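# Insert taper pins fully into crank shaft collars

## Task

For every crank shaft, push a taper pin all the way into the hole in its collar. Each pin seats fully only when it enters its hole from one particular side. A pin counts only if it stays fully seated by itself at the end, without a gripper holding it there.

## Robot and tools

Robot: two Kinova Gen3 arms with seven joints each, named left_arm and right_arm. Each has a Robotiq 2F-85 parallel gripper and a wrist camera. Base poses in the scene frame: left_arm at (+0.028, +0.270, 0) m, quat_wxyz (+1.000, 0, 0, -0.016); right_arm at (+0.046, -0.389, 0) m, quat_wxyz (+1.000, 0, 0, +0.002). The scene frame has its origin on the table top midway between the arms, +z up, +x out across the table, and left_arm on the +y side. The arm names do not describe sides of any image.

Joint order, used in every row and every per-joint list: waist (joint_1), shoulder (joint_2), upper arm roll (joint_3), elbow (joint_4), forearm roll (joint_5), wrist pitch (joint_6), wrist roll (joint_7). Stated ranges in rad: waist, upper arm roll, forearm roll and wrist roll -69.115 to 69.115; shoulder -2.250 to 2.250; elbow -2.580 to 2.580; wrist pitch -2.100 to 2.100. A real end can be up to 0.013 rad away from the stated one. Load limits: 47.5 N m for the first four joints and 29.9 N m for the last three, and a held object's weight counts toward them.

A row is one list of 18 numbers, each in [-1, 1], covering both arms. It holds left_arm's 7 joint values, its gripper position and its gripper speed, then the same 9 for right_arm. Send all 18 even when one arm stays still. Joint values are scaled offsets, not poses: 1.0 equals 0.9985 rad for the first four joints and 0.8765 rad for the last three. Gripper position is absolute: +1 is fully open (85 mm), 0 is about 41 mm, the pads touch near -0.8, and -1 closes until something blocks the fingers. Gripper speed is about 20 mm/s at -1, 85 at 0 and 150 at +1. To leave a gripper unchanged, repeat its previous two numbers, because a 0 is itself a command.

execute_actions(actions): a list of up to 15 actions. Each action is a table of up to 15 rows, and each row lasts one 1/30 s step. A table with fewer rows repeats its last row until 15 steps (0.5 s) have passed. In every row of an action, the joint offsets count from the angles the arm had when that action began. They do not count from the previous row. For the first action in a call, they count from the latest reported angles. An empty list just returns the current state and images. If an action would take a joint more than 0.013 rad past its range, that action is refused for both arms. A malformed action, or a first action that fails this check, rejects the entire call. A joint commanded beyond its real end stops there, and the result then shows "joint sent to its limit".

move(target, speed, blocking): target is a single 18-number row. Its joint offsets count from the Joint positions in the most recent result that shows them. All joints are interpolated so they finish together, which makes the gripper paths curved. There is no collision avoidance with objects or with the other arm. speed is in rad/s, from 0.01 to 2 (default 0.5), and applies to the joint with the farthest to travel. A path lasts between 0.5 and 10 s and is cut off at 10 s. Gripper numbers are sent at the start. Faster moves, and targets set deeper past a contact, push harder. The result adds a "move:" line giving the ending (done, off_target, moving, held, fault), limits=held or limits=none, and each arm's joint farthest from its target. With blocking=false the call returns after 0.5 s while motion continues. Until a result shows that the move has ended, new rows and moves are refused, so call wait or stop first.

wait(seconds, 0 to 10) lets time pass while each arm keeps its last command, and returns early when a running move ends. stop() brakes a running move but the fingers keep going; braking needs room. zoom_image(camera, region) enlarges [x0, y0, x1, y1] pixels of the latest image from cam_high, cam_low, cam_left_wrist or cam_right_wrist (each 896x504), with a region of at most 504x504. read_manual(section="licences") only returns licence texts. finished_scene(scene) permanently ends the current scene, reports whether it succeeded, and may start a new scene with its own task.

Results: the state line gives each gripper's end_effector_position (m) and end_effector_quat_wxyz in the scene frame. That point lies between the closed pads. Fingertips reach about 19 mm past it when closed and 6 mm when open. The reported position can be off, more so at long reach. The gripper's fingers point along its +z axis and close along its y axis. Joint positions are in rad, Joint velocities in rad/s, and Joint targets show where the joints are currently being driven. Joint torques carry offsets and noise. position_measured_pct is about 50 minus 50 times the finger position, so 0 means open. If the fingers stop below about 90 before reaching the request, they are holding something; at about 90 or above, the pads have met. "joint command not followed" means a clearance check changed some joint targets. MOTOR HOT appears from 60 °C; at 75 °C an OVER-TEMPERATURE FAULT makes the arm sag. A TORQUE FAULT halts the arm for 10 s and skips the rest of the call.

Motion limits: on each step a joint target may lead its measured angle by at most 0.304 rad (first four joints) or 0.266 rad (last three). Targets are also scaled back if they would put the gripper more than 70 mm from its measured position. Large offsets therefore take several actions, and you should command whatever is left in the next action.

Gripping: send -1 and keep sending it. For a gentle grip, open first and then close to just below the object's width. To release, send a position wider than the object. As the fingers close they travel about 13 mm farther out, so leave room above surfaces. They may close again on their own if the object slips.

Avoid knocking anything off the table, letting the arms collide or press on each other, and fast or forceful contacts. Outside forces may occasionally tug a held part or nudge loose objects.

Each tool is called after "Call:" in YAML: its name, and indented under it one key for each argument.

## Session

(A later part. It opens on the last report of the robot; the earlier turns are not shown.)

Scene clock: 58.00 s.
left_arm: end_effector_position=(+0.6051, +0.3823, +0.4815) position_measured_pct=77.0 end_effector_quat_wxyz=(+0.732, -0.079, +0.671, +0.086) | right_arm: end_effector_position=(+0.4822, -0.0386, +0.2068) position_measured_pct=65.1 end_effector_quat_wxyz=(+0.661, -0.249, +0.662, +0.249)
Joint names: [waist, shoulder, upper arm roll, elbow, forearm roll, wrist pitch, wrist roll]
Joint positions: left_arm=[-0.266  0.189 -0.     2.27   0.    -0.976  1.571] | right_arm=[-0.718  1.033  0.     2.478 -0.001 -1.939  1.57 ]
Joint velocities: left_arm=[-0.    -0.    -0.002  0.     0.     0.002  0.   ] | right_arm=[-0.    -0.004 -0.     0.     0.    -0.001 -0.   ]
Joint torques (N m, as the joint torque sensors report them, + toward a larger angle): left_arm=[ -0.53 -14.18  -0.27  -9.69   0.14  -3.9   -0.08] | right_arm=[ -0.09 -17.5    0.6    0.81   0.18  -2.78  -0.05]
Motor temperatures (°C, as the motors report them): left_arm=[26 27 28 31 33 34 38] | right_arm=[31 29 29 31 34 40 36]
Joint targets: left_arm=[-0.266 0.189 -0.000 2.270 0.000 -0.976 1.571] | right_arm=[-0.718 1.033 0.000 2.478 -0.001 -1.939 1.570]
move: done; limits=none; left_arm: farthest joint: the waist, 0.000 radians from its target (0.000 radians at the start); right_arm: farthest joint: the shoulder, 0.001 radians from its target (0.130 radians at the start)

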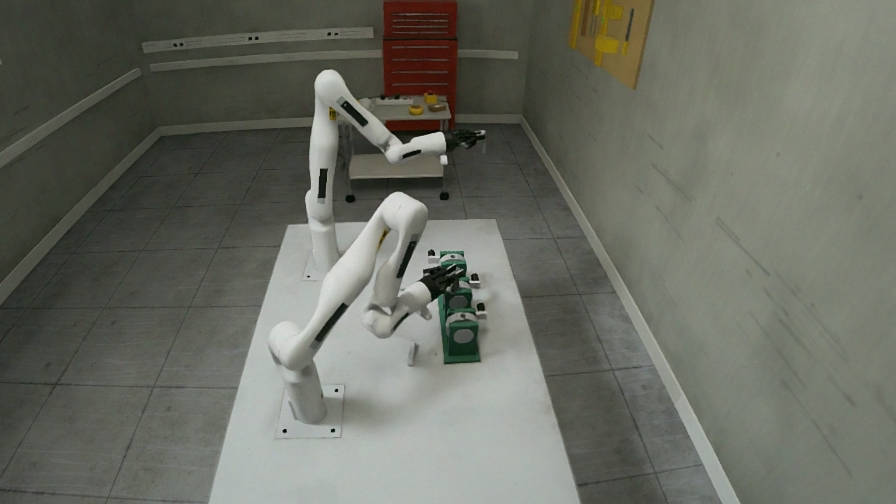

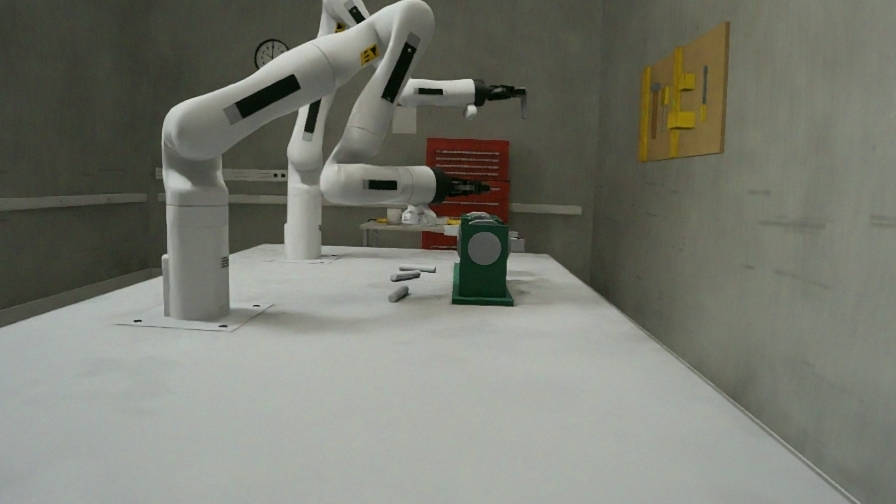

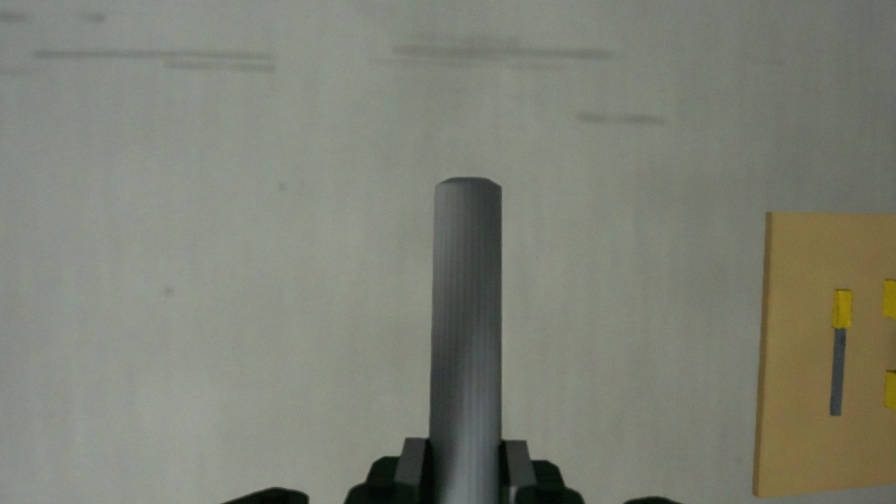

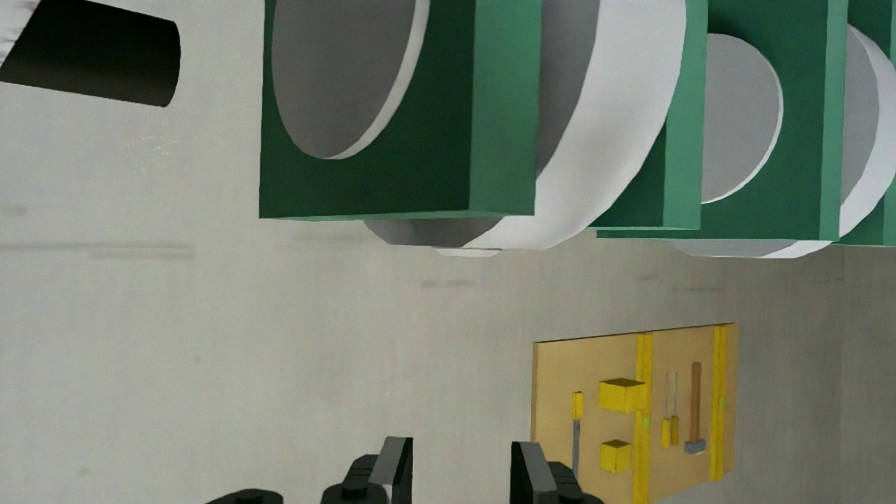

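Call:
move:
  target: [0,0,0,0,0,0,0,-1,0, 0,-0.534,0,-0.178,0,0.99,0.548,-1,0]
  speed: 1.2

Call:
move:
  target: [0,0,0,0,0,0,0,-1,0, 0,-0.2,0,-0.2,0,0.99,0.548,-1,0]
  speed: 1.2

Call:
move:
  target: [0,0,0,0,0,0,0,-1,0, 0,0.15,0,-0.5,0,0.94,0.548,-1,0]
  speed: 1.2

Call:
move:
  target: [0,0,0,0,0,0,0,-1,0, 0,0.257,0,-0.434,0,0.739,0.548,-1,0]
  speed: 1.0

Scene clock: 60.93 s.
left_arm: end_effector_position=(+0.6051, +0.3823, +0.4815) position_measured_pct=77.0 end_effector_quat_wxyz=(+0.732, -0.079, +0.671, +0.086) | right_arm: end_effector_position=(+0.5237, -0.0022, +0.3087) position_measured_pct=91.7 end_effector_quat_wxyz=(+0.644, -0.430, +0.628, +0.078)
Joint names: [waist, shoulder, upper arm roll, elbow, forearm roll, wrist pitch, wrist roll]
Joint positions: left_arm=[-0.266  0.189 -0.     2.27   0.    -0.976  1.571] | right_arm=[-0.718  0.5    0.     2.3   -0.001 -1.071  2.051]
Joint velocities: left_arm=[-0.001 -0.    -0.    -0.     0.     0.    -0.   ] | right_arm=[-0.    -0.002 -0.001  0.     0.    -0.001  0.   ]
Joint torques (N m, as the joint torque sensors report them, + toward a larger angle): left_arm=[ -0.11 -14.66  -0.14  -9.88  -0.04  -3.74  -0.12] | right_arm=[ -0.49 -15.77   0.3   -5.32   0.08  -2.35  -0.1 ]
Motor temperatures (°C, as the motors report them): left_arm=[26 27 28 31 33 34 38] | right_arm=[31 29 29 31 34 40 36]
Joint targets: left_arm=[-0.266 0.189 -0.000 2.270 0.000 -0.976 1.571] | right_arm=[-0.718 0.500 0.000 2.300 -0.001 -1.071 2.051]
move: done; limits=none; left_arm: farthest joint: the waist, 0.000 radians from its target (0.000 radians at the start); right_arm: farthest joint: the waist, 0.000 radians from its target (0.000 radians at the start)

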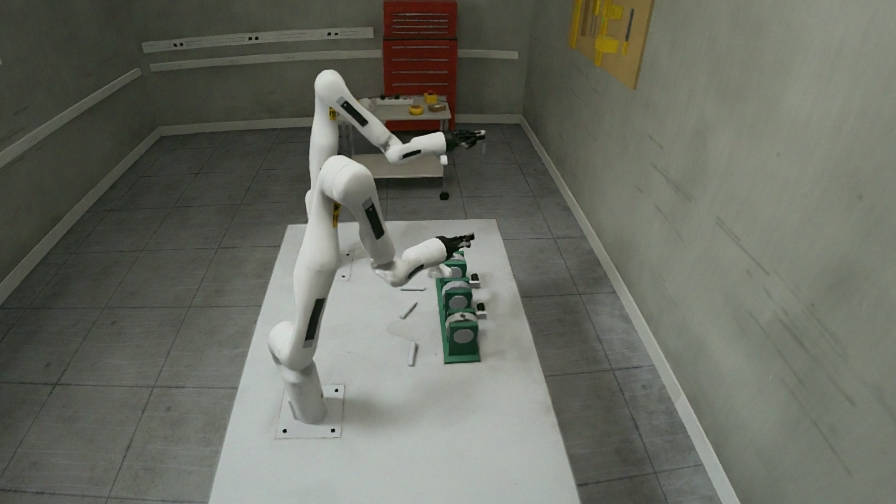

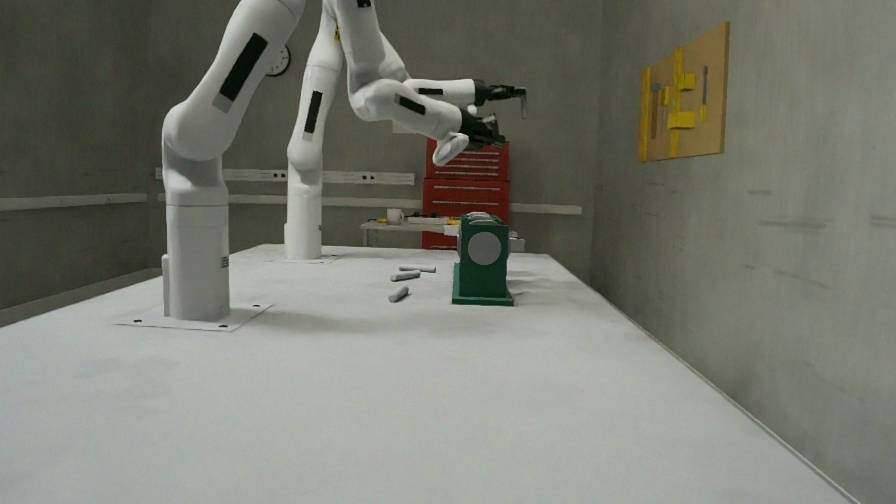

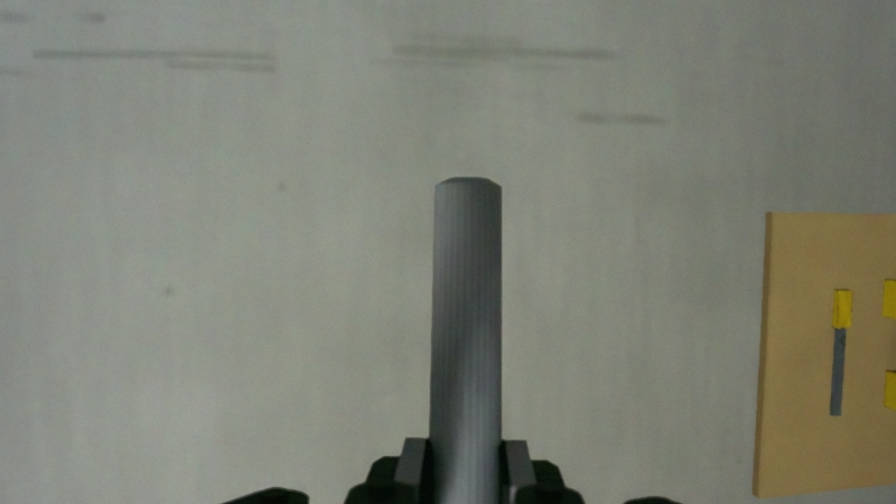

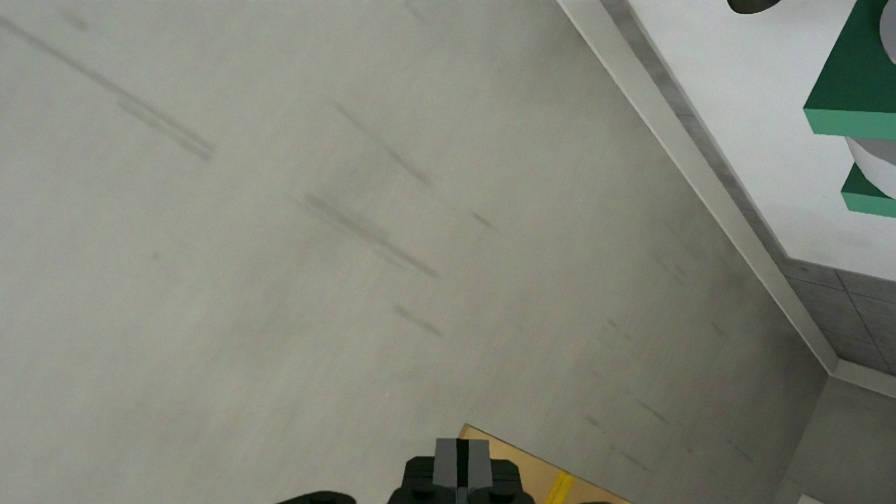

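Scene clock: 62.23 s.
left_arm: end_effector_position=(+0.6051, +0.3823, +0.4814) position_measured_pct=77.0 end_effector_quat_wxyz=(+0.732, -0.079, +0.671, +0.086) | right_arm: end_effector_position=(+0.5043, -0.0190, +0.2720) position_measured_pct=91.7 end_effector_quat_wxyz=(-0.451, +0.663, -0.595, +0.054)
Joint names: [waist, shoulder, upper arm roll, elbow, forearm roll, wrist pitch, wrist roll]
Joint positions: left_arm=[-0.266  0.19  -0.     2.27   0.    -0.976  1.571] | right_arm=[-0.718  0.3    0.     2.101 -0.001 -0.203  2.531]
Joint velocities: left_arm=[ 0.001 -0.001  0.001  0.001 -0.    -0.001 -0.   ] | right_arm=[-0.    -0.004  0.    -0.    -0.     0.     0.   ]
Joint torques (N m, as the joint torque sensors report them, + toward a larger angle): left_arm=[ -0.32 -14.07  -0.09 -10.21  -0.16  -3.6    0.04] | right_arm=[ -0.4  -14.83   0.12  -8.36   0.24  -1.82  -0.02]
Motor temperatures (°C, as the motors report them): left_arm=[26 27 28 31 33 34 38] | right_arm=[31 29 29 31 34 40 36]
Joint targets: left_arm=[-0.266 0.189 -0.000 2.270 0.000 -0.976 1.571] | right_arm=[-0.718 0.300 0.000 2.101 -0.001 -0.203 2.531]
move: done; limits=none; left_arm: farthest joint: the shoulder, 0.001 radians from its target (0.000 radians at the start); right_arm: farthest joint: the waist, 0.000 radians from its target (0.000 radians at the start)

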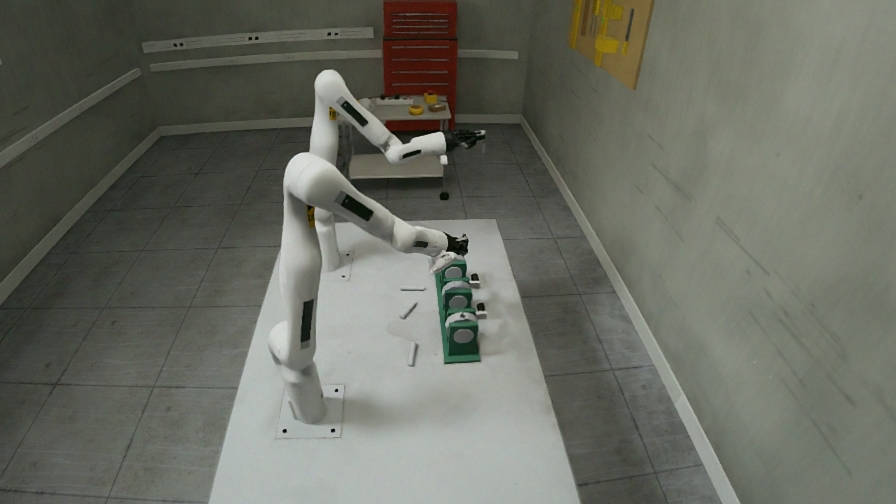

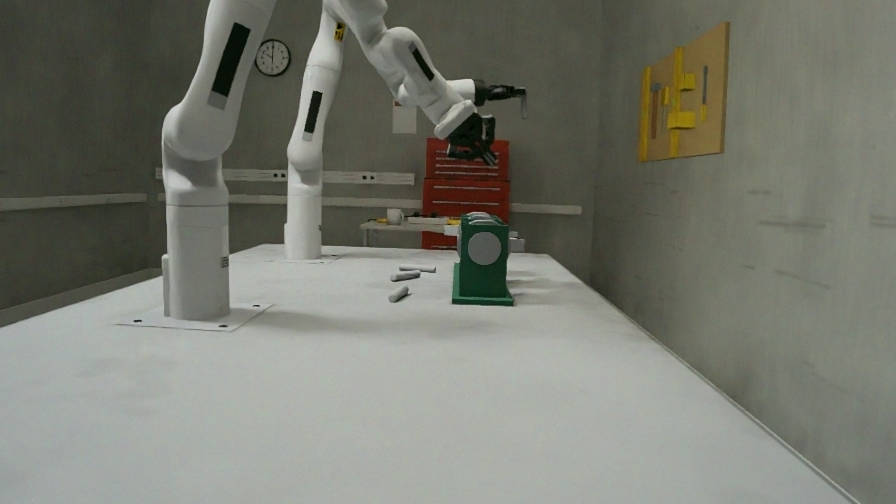

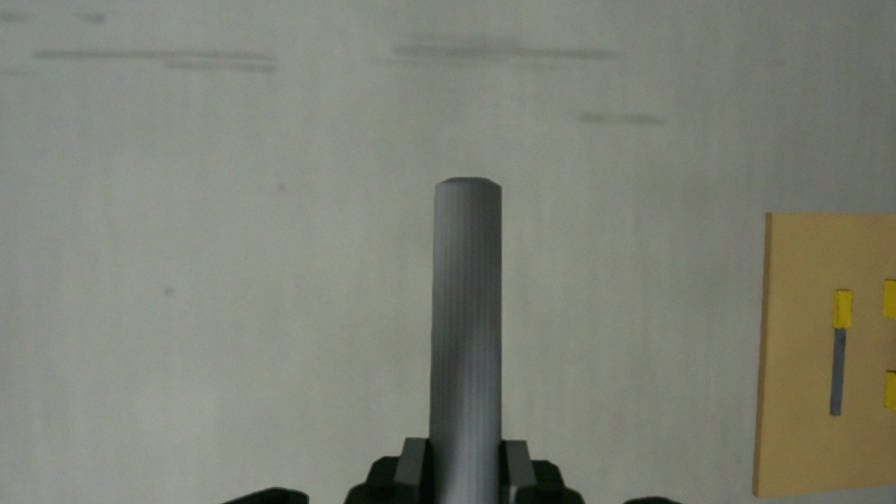

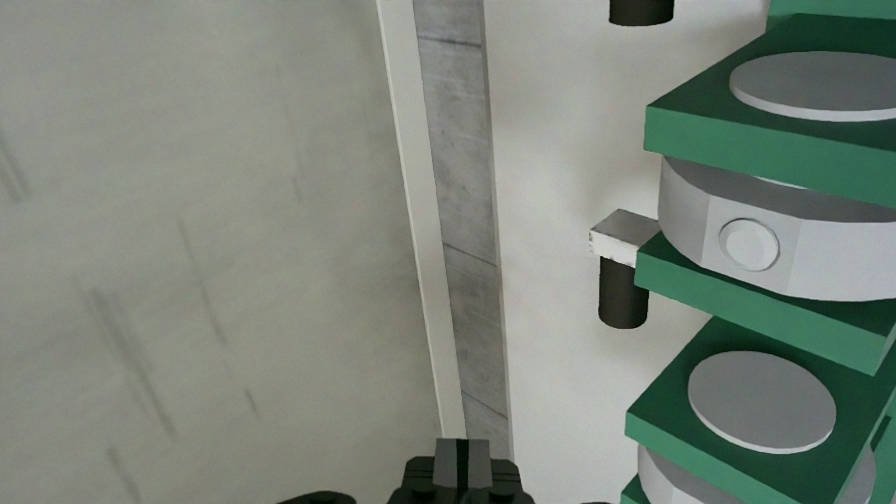

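Scene clock: 63.50 s.
left_arm: end_effector_position=(+0.6051, +0.3823, +0.4814) position_measured_pct=77.0 end_effector_quat_wxyz=(+0.732, -0.079, +0.671, +0.086) | right_arm: end_effector_position=(+0.5146, -0.0097, +0.2407) position_measured_pct=91.7 end_effector_quat_wxyz=(-0.218, +0.858, -0.458, +0.082)
Joint names: [waist, shoulder, upper arm roll, elbow, forearm roll, wrist pitch, wrist roll]
Joint positions: left_arm=[-0.266  0.19  -0.     2.27   0.    -0.976  1.571] | right_arm=[-0.718  0.45   0.     1.602 -0.001  0.621  3.011]
Joint velocities: left_arm=[ 0.001  0.     0.     0.     0.    -0.001  0.   ] | right_arm=[ 0.     0.003  0.001  0.001  0.    -0.001 -0.   ]
Joint torques (N m, as the joint torque sensors report them, + toward a larger angle): left_arm=[  0.04 -13.83  -0.49  -9.56   0.07  -3.67  -0.41] | right_arm=[  0.07 -18.78   0.72  -9.29   0.15  -1.25  -0.08]
Motor temperatures (°C, as the motors report them): left_arm=[26 27 28 31 33 34 38] | right_arm=[31 29 29 31 34 40 36]
Joint targets: left_arm=[-0.266 0.190 -0.000 2.270 0.000 -0.976 1.571] | right_arm=[-0.718 0.450 0.000 1.601 -0.001 0.621 3.011]
move: done; limits=none; left_arm: farthest joint: the waist, 0.000 radians from its target (0.000 radians at the start); right_arm: farthest joint: the waist, 0.000 radians from its target (0.000 radians at the start)

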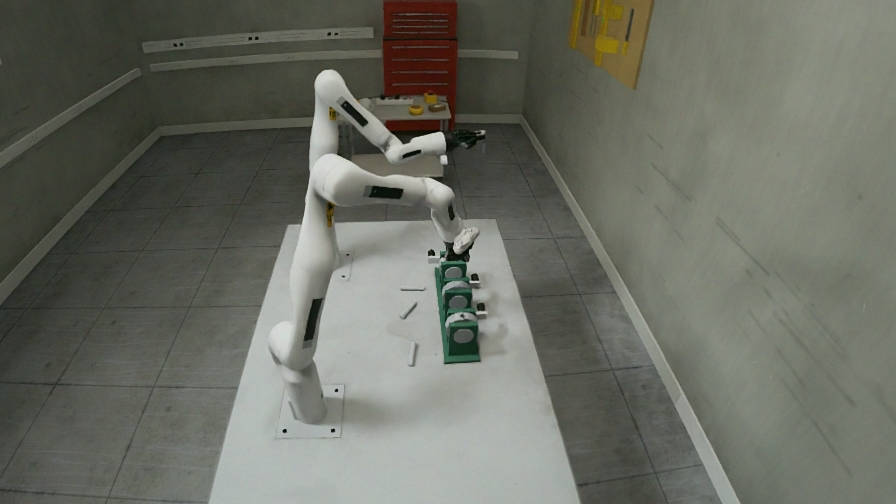

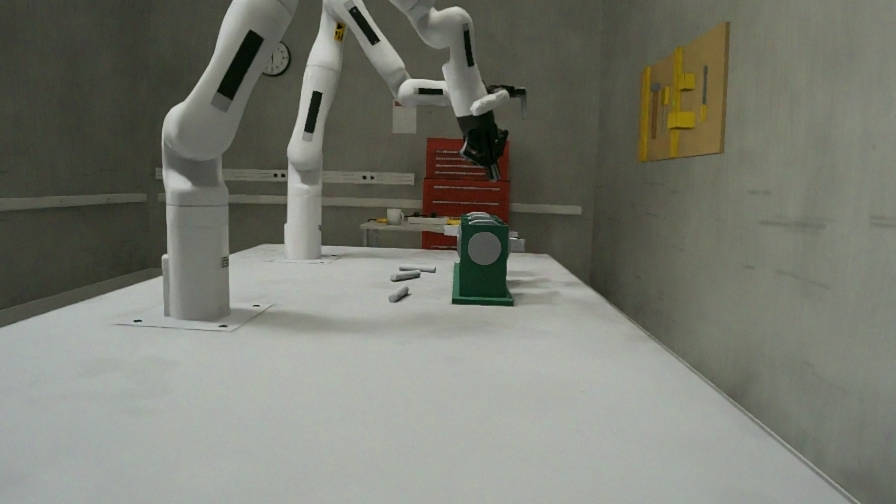

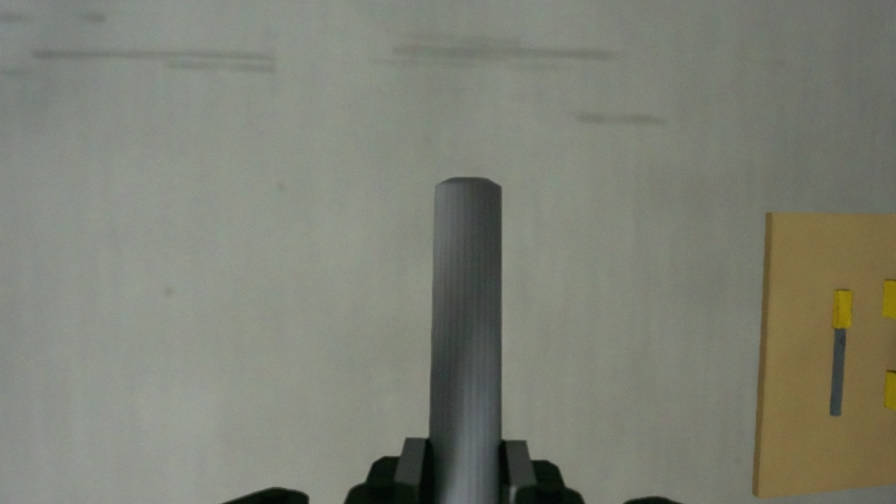

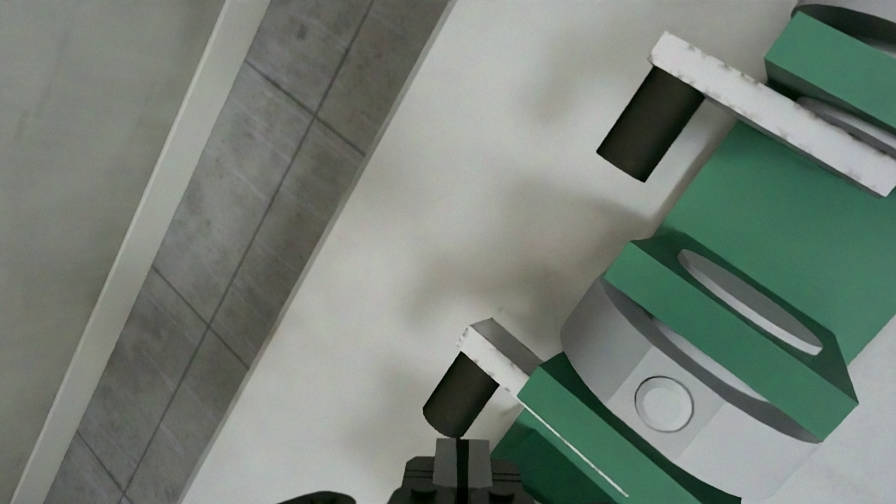

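Scene clock: 64.77 s.
left_arm: end_effector_position=(+0.6051, +0.3823, +0.4814) position_measured_pct=77.0 end_effector_quat_wxyz=(+0.732, -0.079, +0.671, +0.086) | right_arm: end_effector_position=(+0.4921, -0.0294, +0.1996) position_measured_pct=91.7 end_effector_quat_wxyz=(+0.000, +0.969, -0.248, -0.001)
Joint names: [waist, shoulder, upper arm roll, elbow, forearm roll, wrist pitch, wrist roll]
Joint positions: left_arm=[-0.266  0.19  -0.     2.27   0.    -0.976  1.571] | right_arm=[-0.718  0.706  0.     1.168 -0.001  1.268  3.492]
Joint velocities: left_arm=[0.    0.    0.001 0.    0.    0.    0.   ] | right_arm=[ 0.     0.003 -0.    -0.001  0.    -0.     0.   ]
Joint torques (N m, as the joint torque sensors report them, + toward a larger angle): left_arm=[ -0.45 -13.59  -0.05  -9.41  -0.06  -3.56  -0.19] | right_arm=[  0.28 -22.78   0.48  -8.27   0.23   0.17   0.04]
Motor temperatures (°C, as the motors report them): left_arm=[26 27 28 31 33 34 38] | right_arm=[31 29 29 31 34 40 36]
Joint targets: left_arm=[-0.266 0.190 -0.000 2.270 0.000 -0.976 1.571] | right_arm=[-0.718 0.707 0.000 1.168 -0.001 1.268 3.492]
move: done; limits=none; left_arm: farthest joint: the waist, 0.000 radians from its target (0.000 radians at the start); right_arm: farthest joint: the waist, 0.000 radians from its target (0.000 radians at the start)

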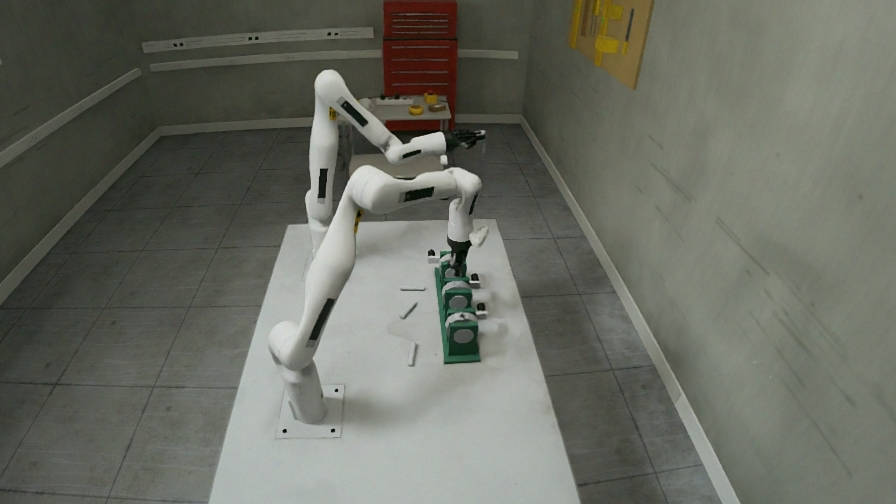

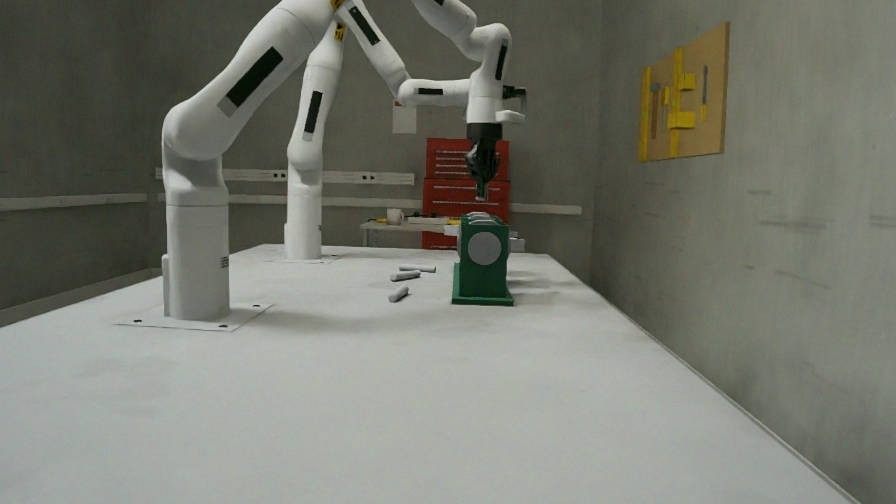

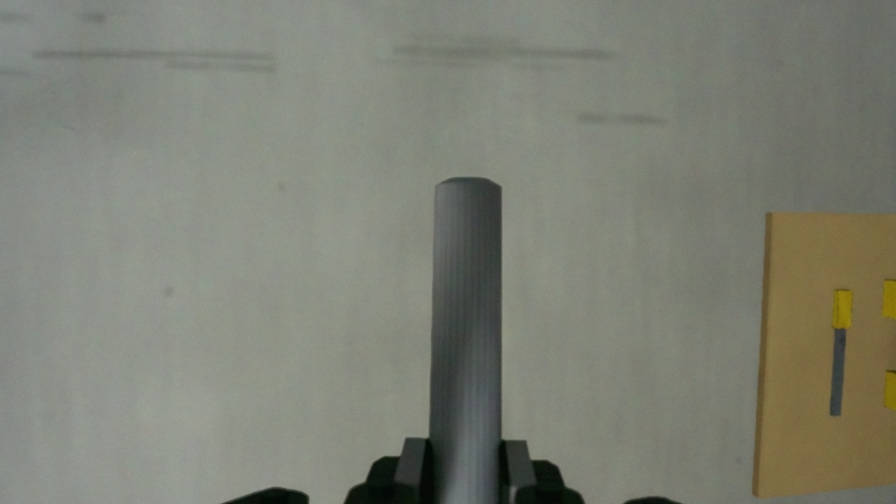

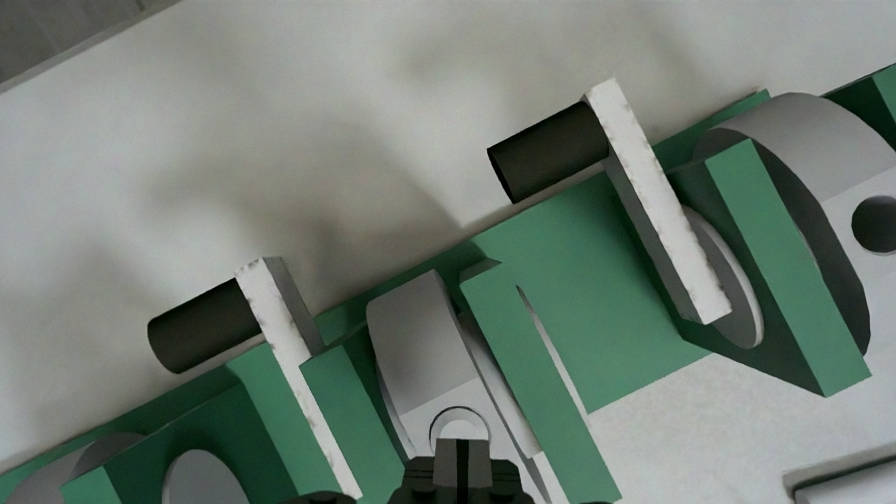

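Call:
move:
  target: [0,0,0,0,0,0,0,-1,0, 0,0.0325,0,0.062,0,-0.108,0,-1,0]
  speed: 0.1

Scene clock: 66.27 s.
left_arm: end_effector_position=(+0.6051, +0.3823, +0.4814) position_measured_pct=77.0 end_effector_quat_wxyz=(+0.732, -0.079, +0.671, +0.086) | right_arm: end_effector_position=(+0.4937, -0.0283, +0.1686) position_measured_pct=91.7 end_effector_quat_wxyz=(-0.004, +0.969, -0.248, +0.002)
Joint names: [waist, shoulder, upper arm roll, elbow, forearm roll, wrist pitch, wrist roll]
Joint positions: left_arm=[-0.266  0.19  -0.     2.27   0.    -0.976  1.571] | right_arm=[-0.718  0.73   0.001  1.227 -0.001  1.176  3.492]
Joint velocities: left_arm=[-0.     0.    -0.    -0.001  0.    -0.001  0.   ] | right_arm=[-0.     0.002  0.001 -0.001  0.     0.    -0.   ]
Joint torques (N m, as the joint torque sensors report them, + toward a larger angle): left_arm=[ -0.05 -14.17  -0.1  -10.05  -0.06  -3.63  -0.04] | right_arm=[ -0.58 -15.84   0.76  -5.74   0.    -0.77  -0.08]
Motor temperatures (°C, as the motors report them): left_arm=[26 27 28 31 33 34 38] | right_arm=[31 29 29 31 34 40 36]
Joint targets: left_arm=[-0.266 0.190 -0.000 2.270 0.000 -0.976 1.571] | right_arm=[-0.718 0.739 0.000 1.230 -0.001 1.174 3.492]
move: done; limits=none; left_arm: farthest joint: the waist, 0.000 radians from its target (0.000 radians at the start); right_arm: farthest joint: the shoulder, 0.008 radians from its target (0.032 radians at the start)

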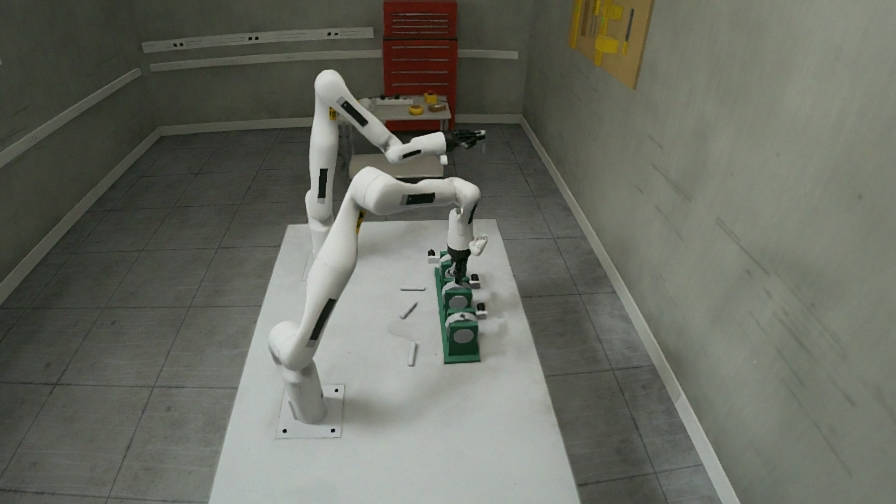

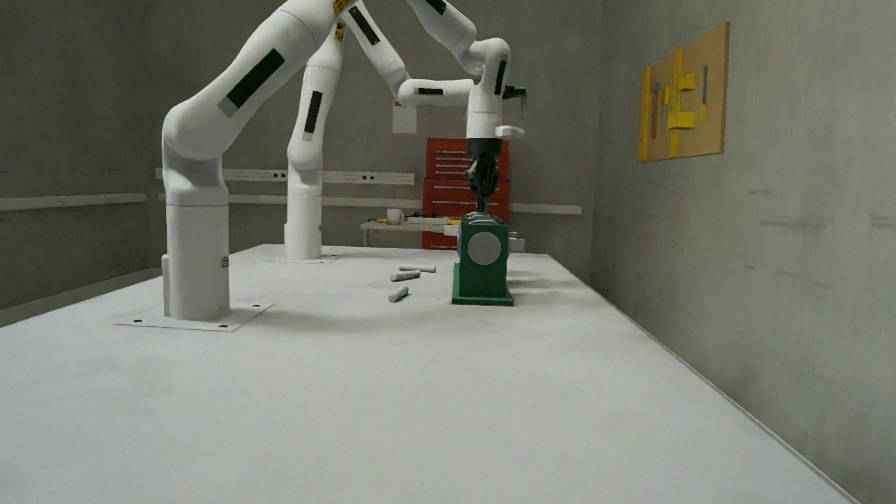

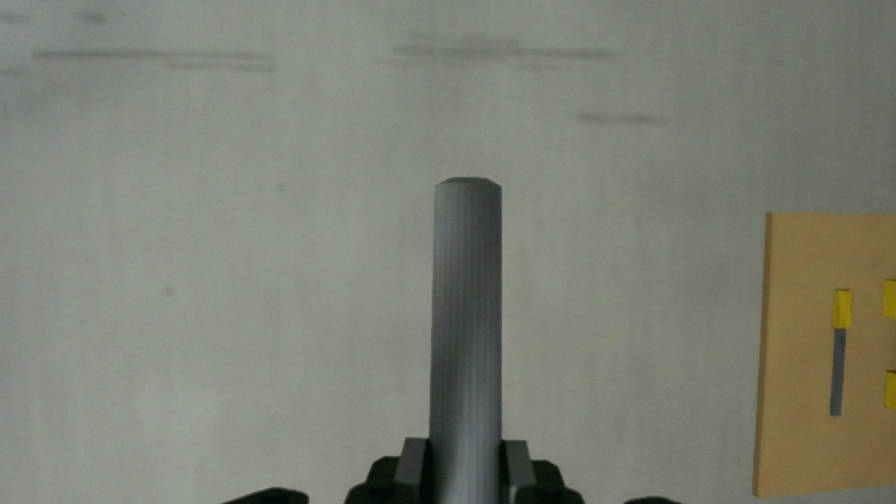

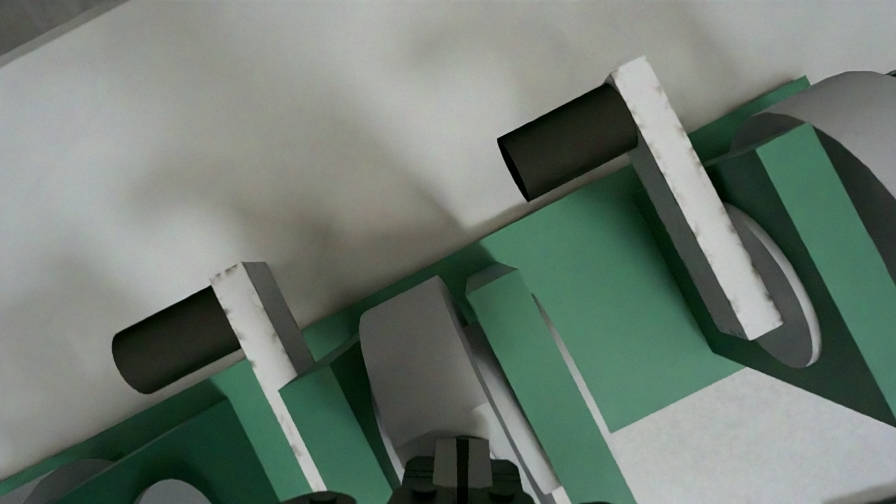

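Only ~12 N. Press harder (~35 N).

Call:
move:
  target: [0,0,0,0,0,0,0,-1,0, 0,0.024,0,0.009,0,0,0,-1,0]
  speed: 0.05

Call:
move:
  target: [0,0,0,0,0,0,0,-1,0, -0.05,-0.06,0,-0.04,0,0.11,0,-1,0]
  speed: 0.3

Scene clock: 67.23 s.
left_arm: end_effector_position=(+0.6051, +0.3823, +0.4814) position_measured_pct=77.0 end_effector_quat_wxyz=(+0.732, -0.079, +0.671, +0.086) | right_arm: end_effector_position=(+0.4937, -0.0285, +0.1680) position_measured_pct=91.7 end_effector_quat_wxyz=(-0.003, +0.969, -0.248, +0.002)
Joint names: [waist, shoulder, upper arm roll, elbow, forearm roll, wrist pitch, wrist roll]
Joint positions: left_arm=[-0.266  0.19  -0.     2.27   0.    -0.976  1.571] | right_arm=[-0.718  0.732  0.001  1.226 -0.001  1.177  3.492]
Joint velocities: left_arm=[ 0.     0.     0.    -0.    -0.    -0.001 -0.   ] | right_arm=[-0.     0.     0.002  0.001 -0.    -0.     0.   ]
Joint torques (N m, as the joint torque sensors report them, + toward a larger angle): left_arm=[ -0.37 -14.41   0.12  -9.72  -0.33  -3.65  -0.21] | right_arm=[-0.04 -5.85  0.38 -0.8   0.11 -0.29  0.01]
Motor temperatures (°C, as the motors report them): left_arm=[26 27 28 31 33 34 38] | right_arm=[31 29 29 31 34 40 36]
Joint targets: left_arm=[-0.266 0.190 -0.000 2.270 0.000 -0.976 1.571] | right_arm=[-0.718 0.754 0.001 1.236 -0.001 1.176 3.492]
move: off_target (right_arm); limits=none; left_arm: farthest joint: the waist, 0.000 radians from its target (0.000 radians at the start); right_arm: farthest joint: the shoulder, 0.022 radians from its target (0.024 radians at the start)

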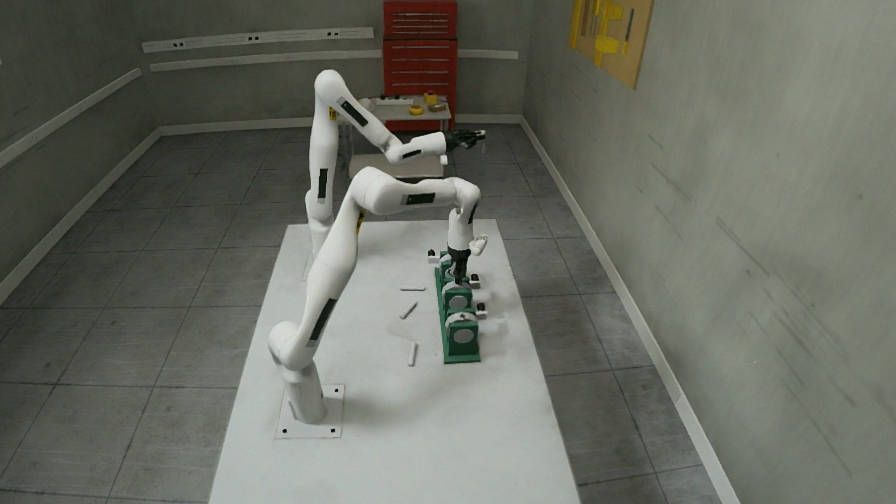

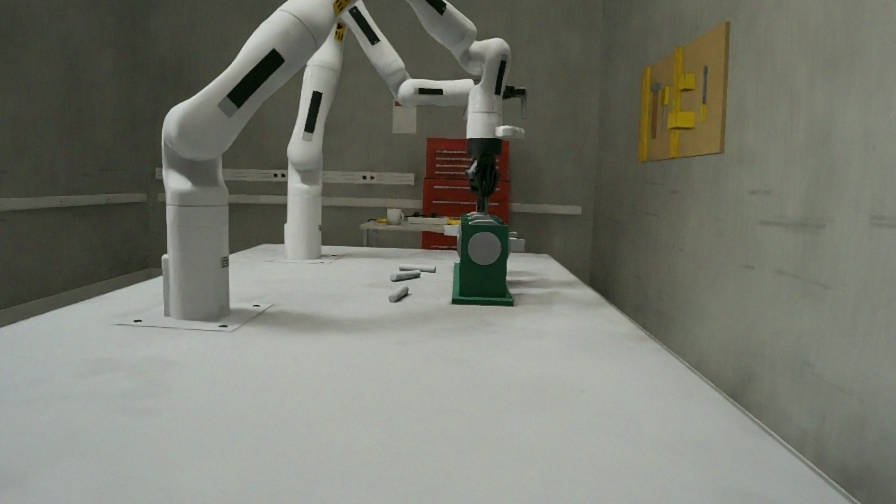

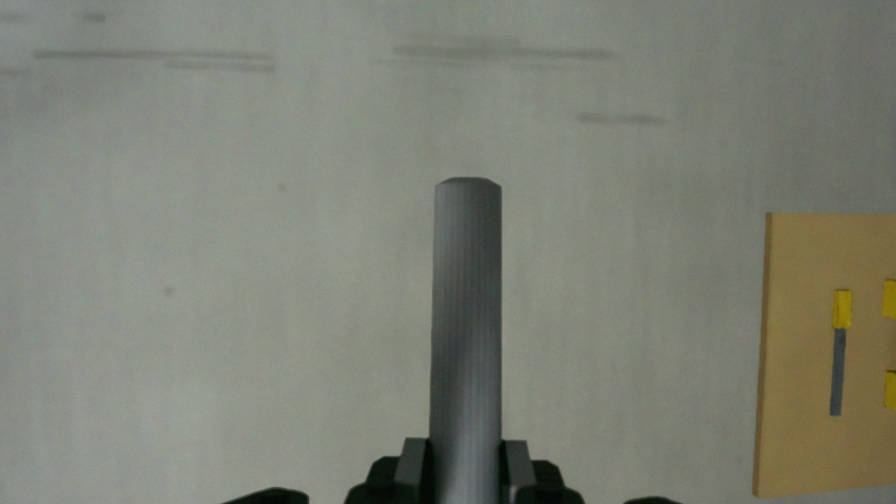

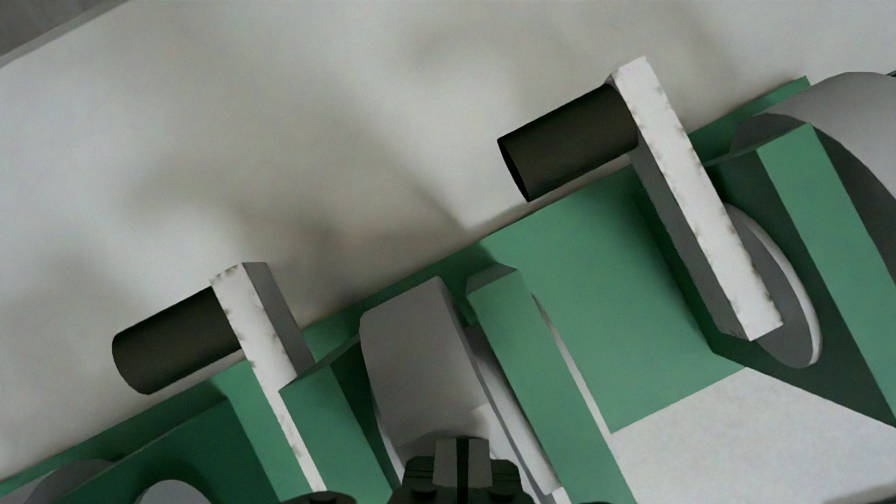

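Scene clock: 67.97 s.
left_arm: end_effector_position=(+0.6051, +0.3823, +0.4814) position_measured_pct=77.0 end_effector_quat_wxyz=(+0.732, -0.079, +0.671, +0.086) | right_arm: end_effector_position=(+0.4697, -0.0121, +0.2138) position_measured_pct=91.7 end_effector_quat_wxyz=(-0.004, +0.975, -0.224, +0.003)
Joint names: [waist, shoulder, upper arm roll, elbow, forearm roll, wrist pitch, wrist roll]
Joint positions: left_arm=[-0.266  0.19  -0.     2.27   0.    -0.976  1.571] | right_arm=[-0.767  0.672  0.001  1.186 -0.001  1.273  3.492]
Joint velocities: left_arm=[ 0.001 -0.     0.001 -0.     0.     0.001  0.   ] | right_arm=[-0.003 -0.    -0.    -0.    -0.    -0.    -0.   ]
Joint torques (N m, as the joint torque sensors report them, + toward a larger angle): left_arm=[ -0.32 -13.71  -0.08 -10.08   0.13  -3.58  -0.03] | right_arm=[  0.1  -21.94   0.46  -8.41   0.21   0.21  -0.21]
Motor temperatures (°C, as the motors report them): left_arm=[26 27 28 31 33 34 38] | right_arm=[31 29 29 31 34 40 36]
Joint targets: left_arm=[-0.266 0.190 -0.000 2.270 0.000 -0.976 1.571] | right_arm=[-0.767 0.672 0.001 1.186 -0.001 1.273 3.492]
move: done; limits=none; left_arm: farthest joint: the waist, 0.000 radians from its target (0.000 radians at the start); right_arm: farthest joint: the waist, 0.001 radians from its target (0.050 radians at the start)

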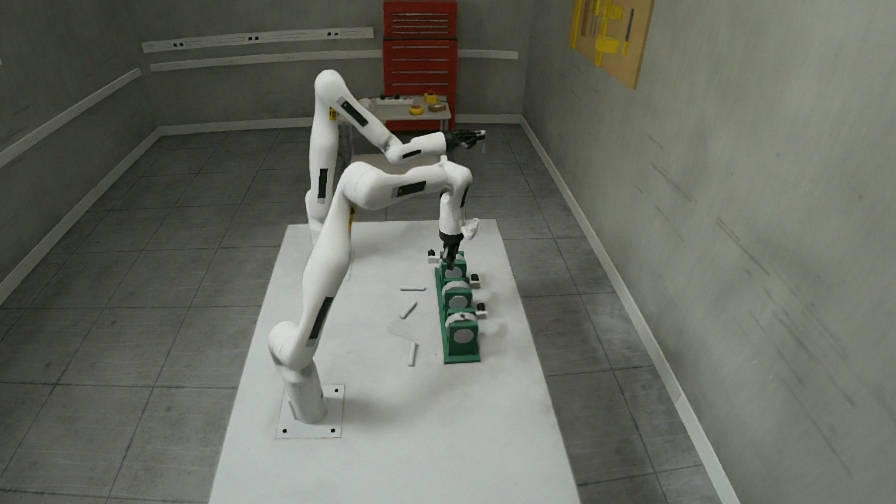

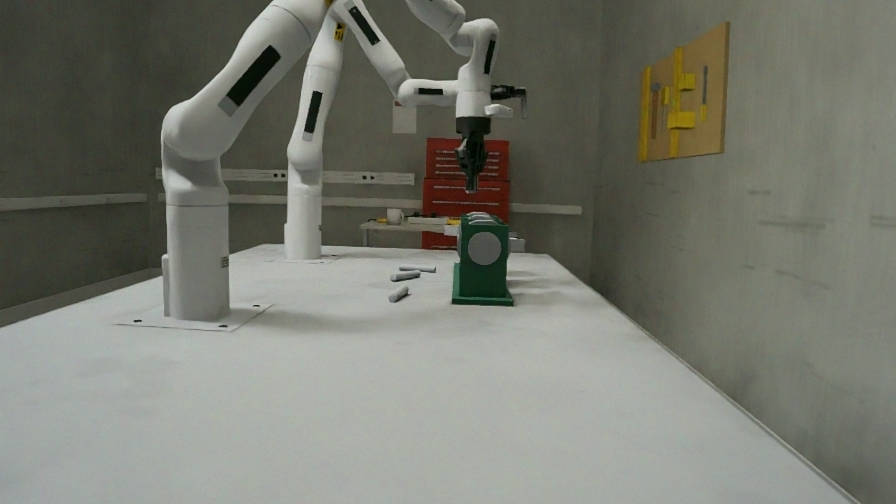

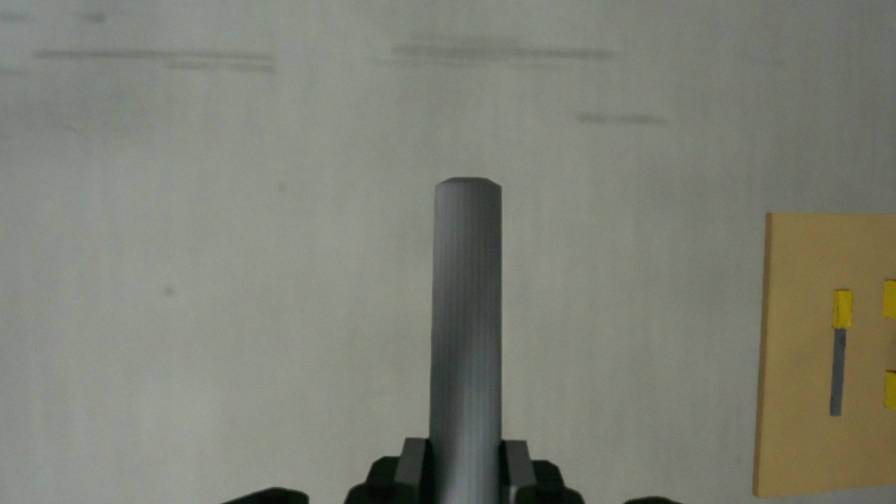

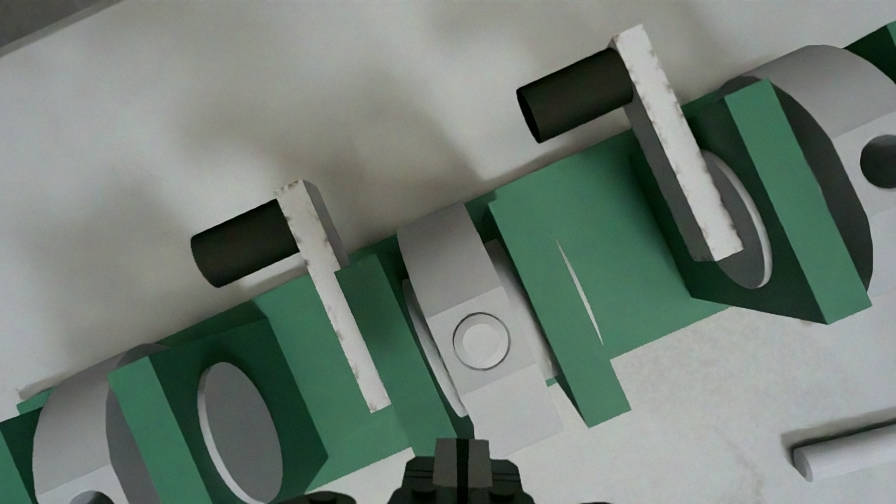

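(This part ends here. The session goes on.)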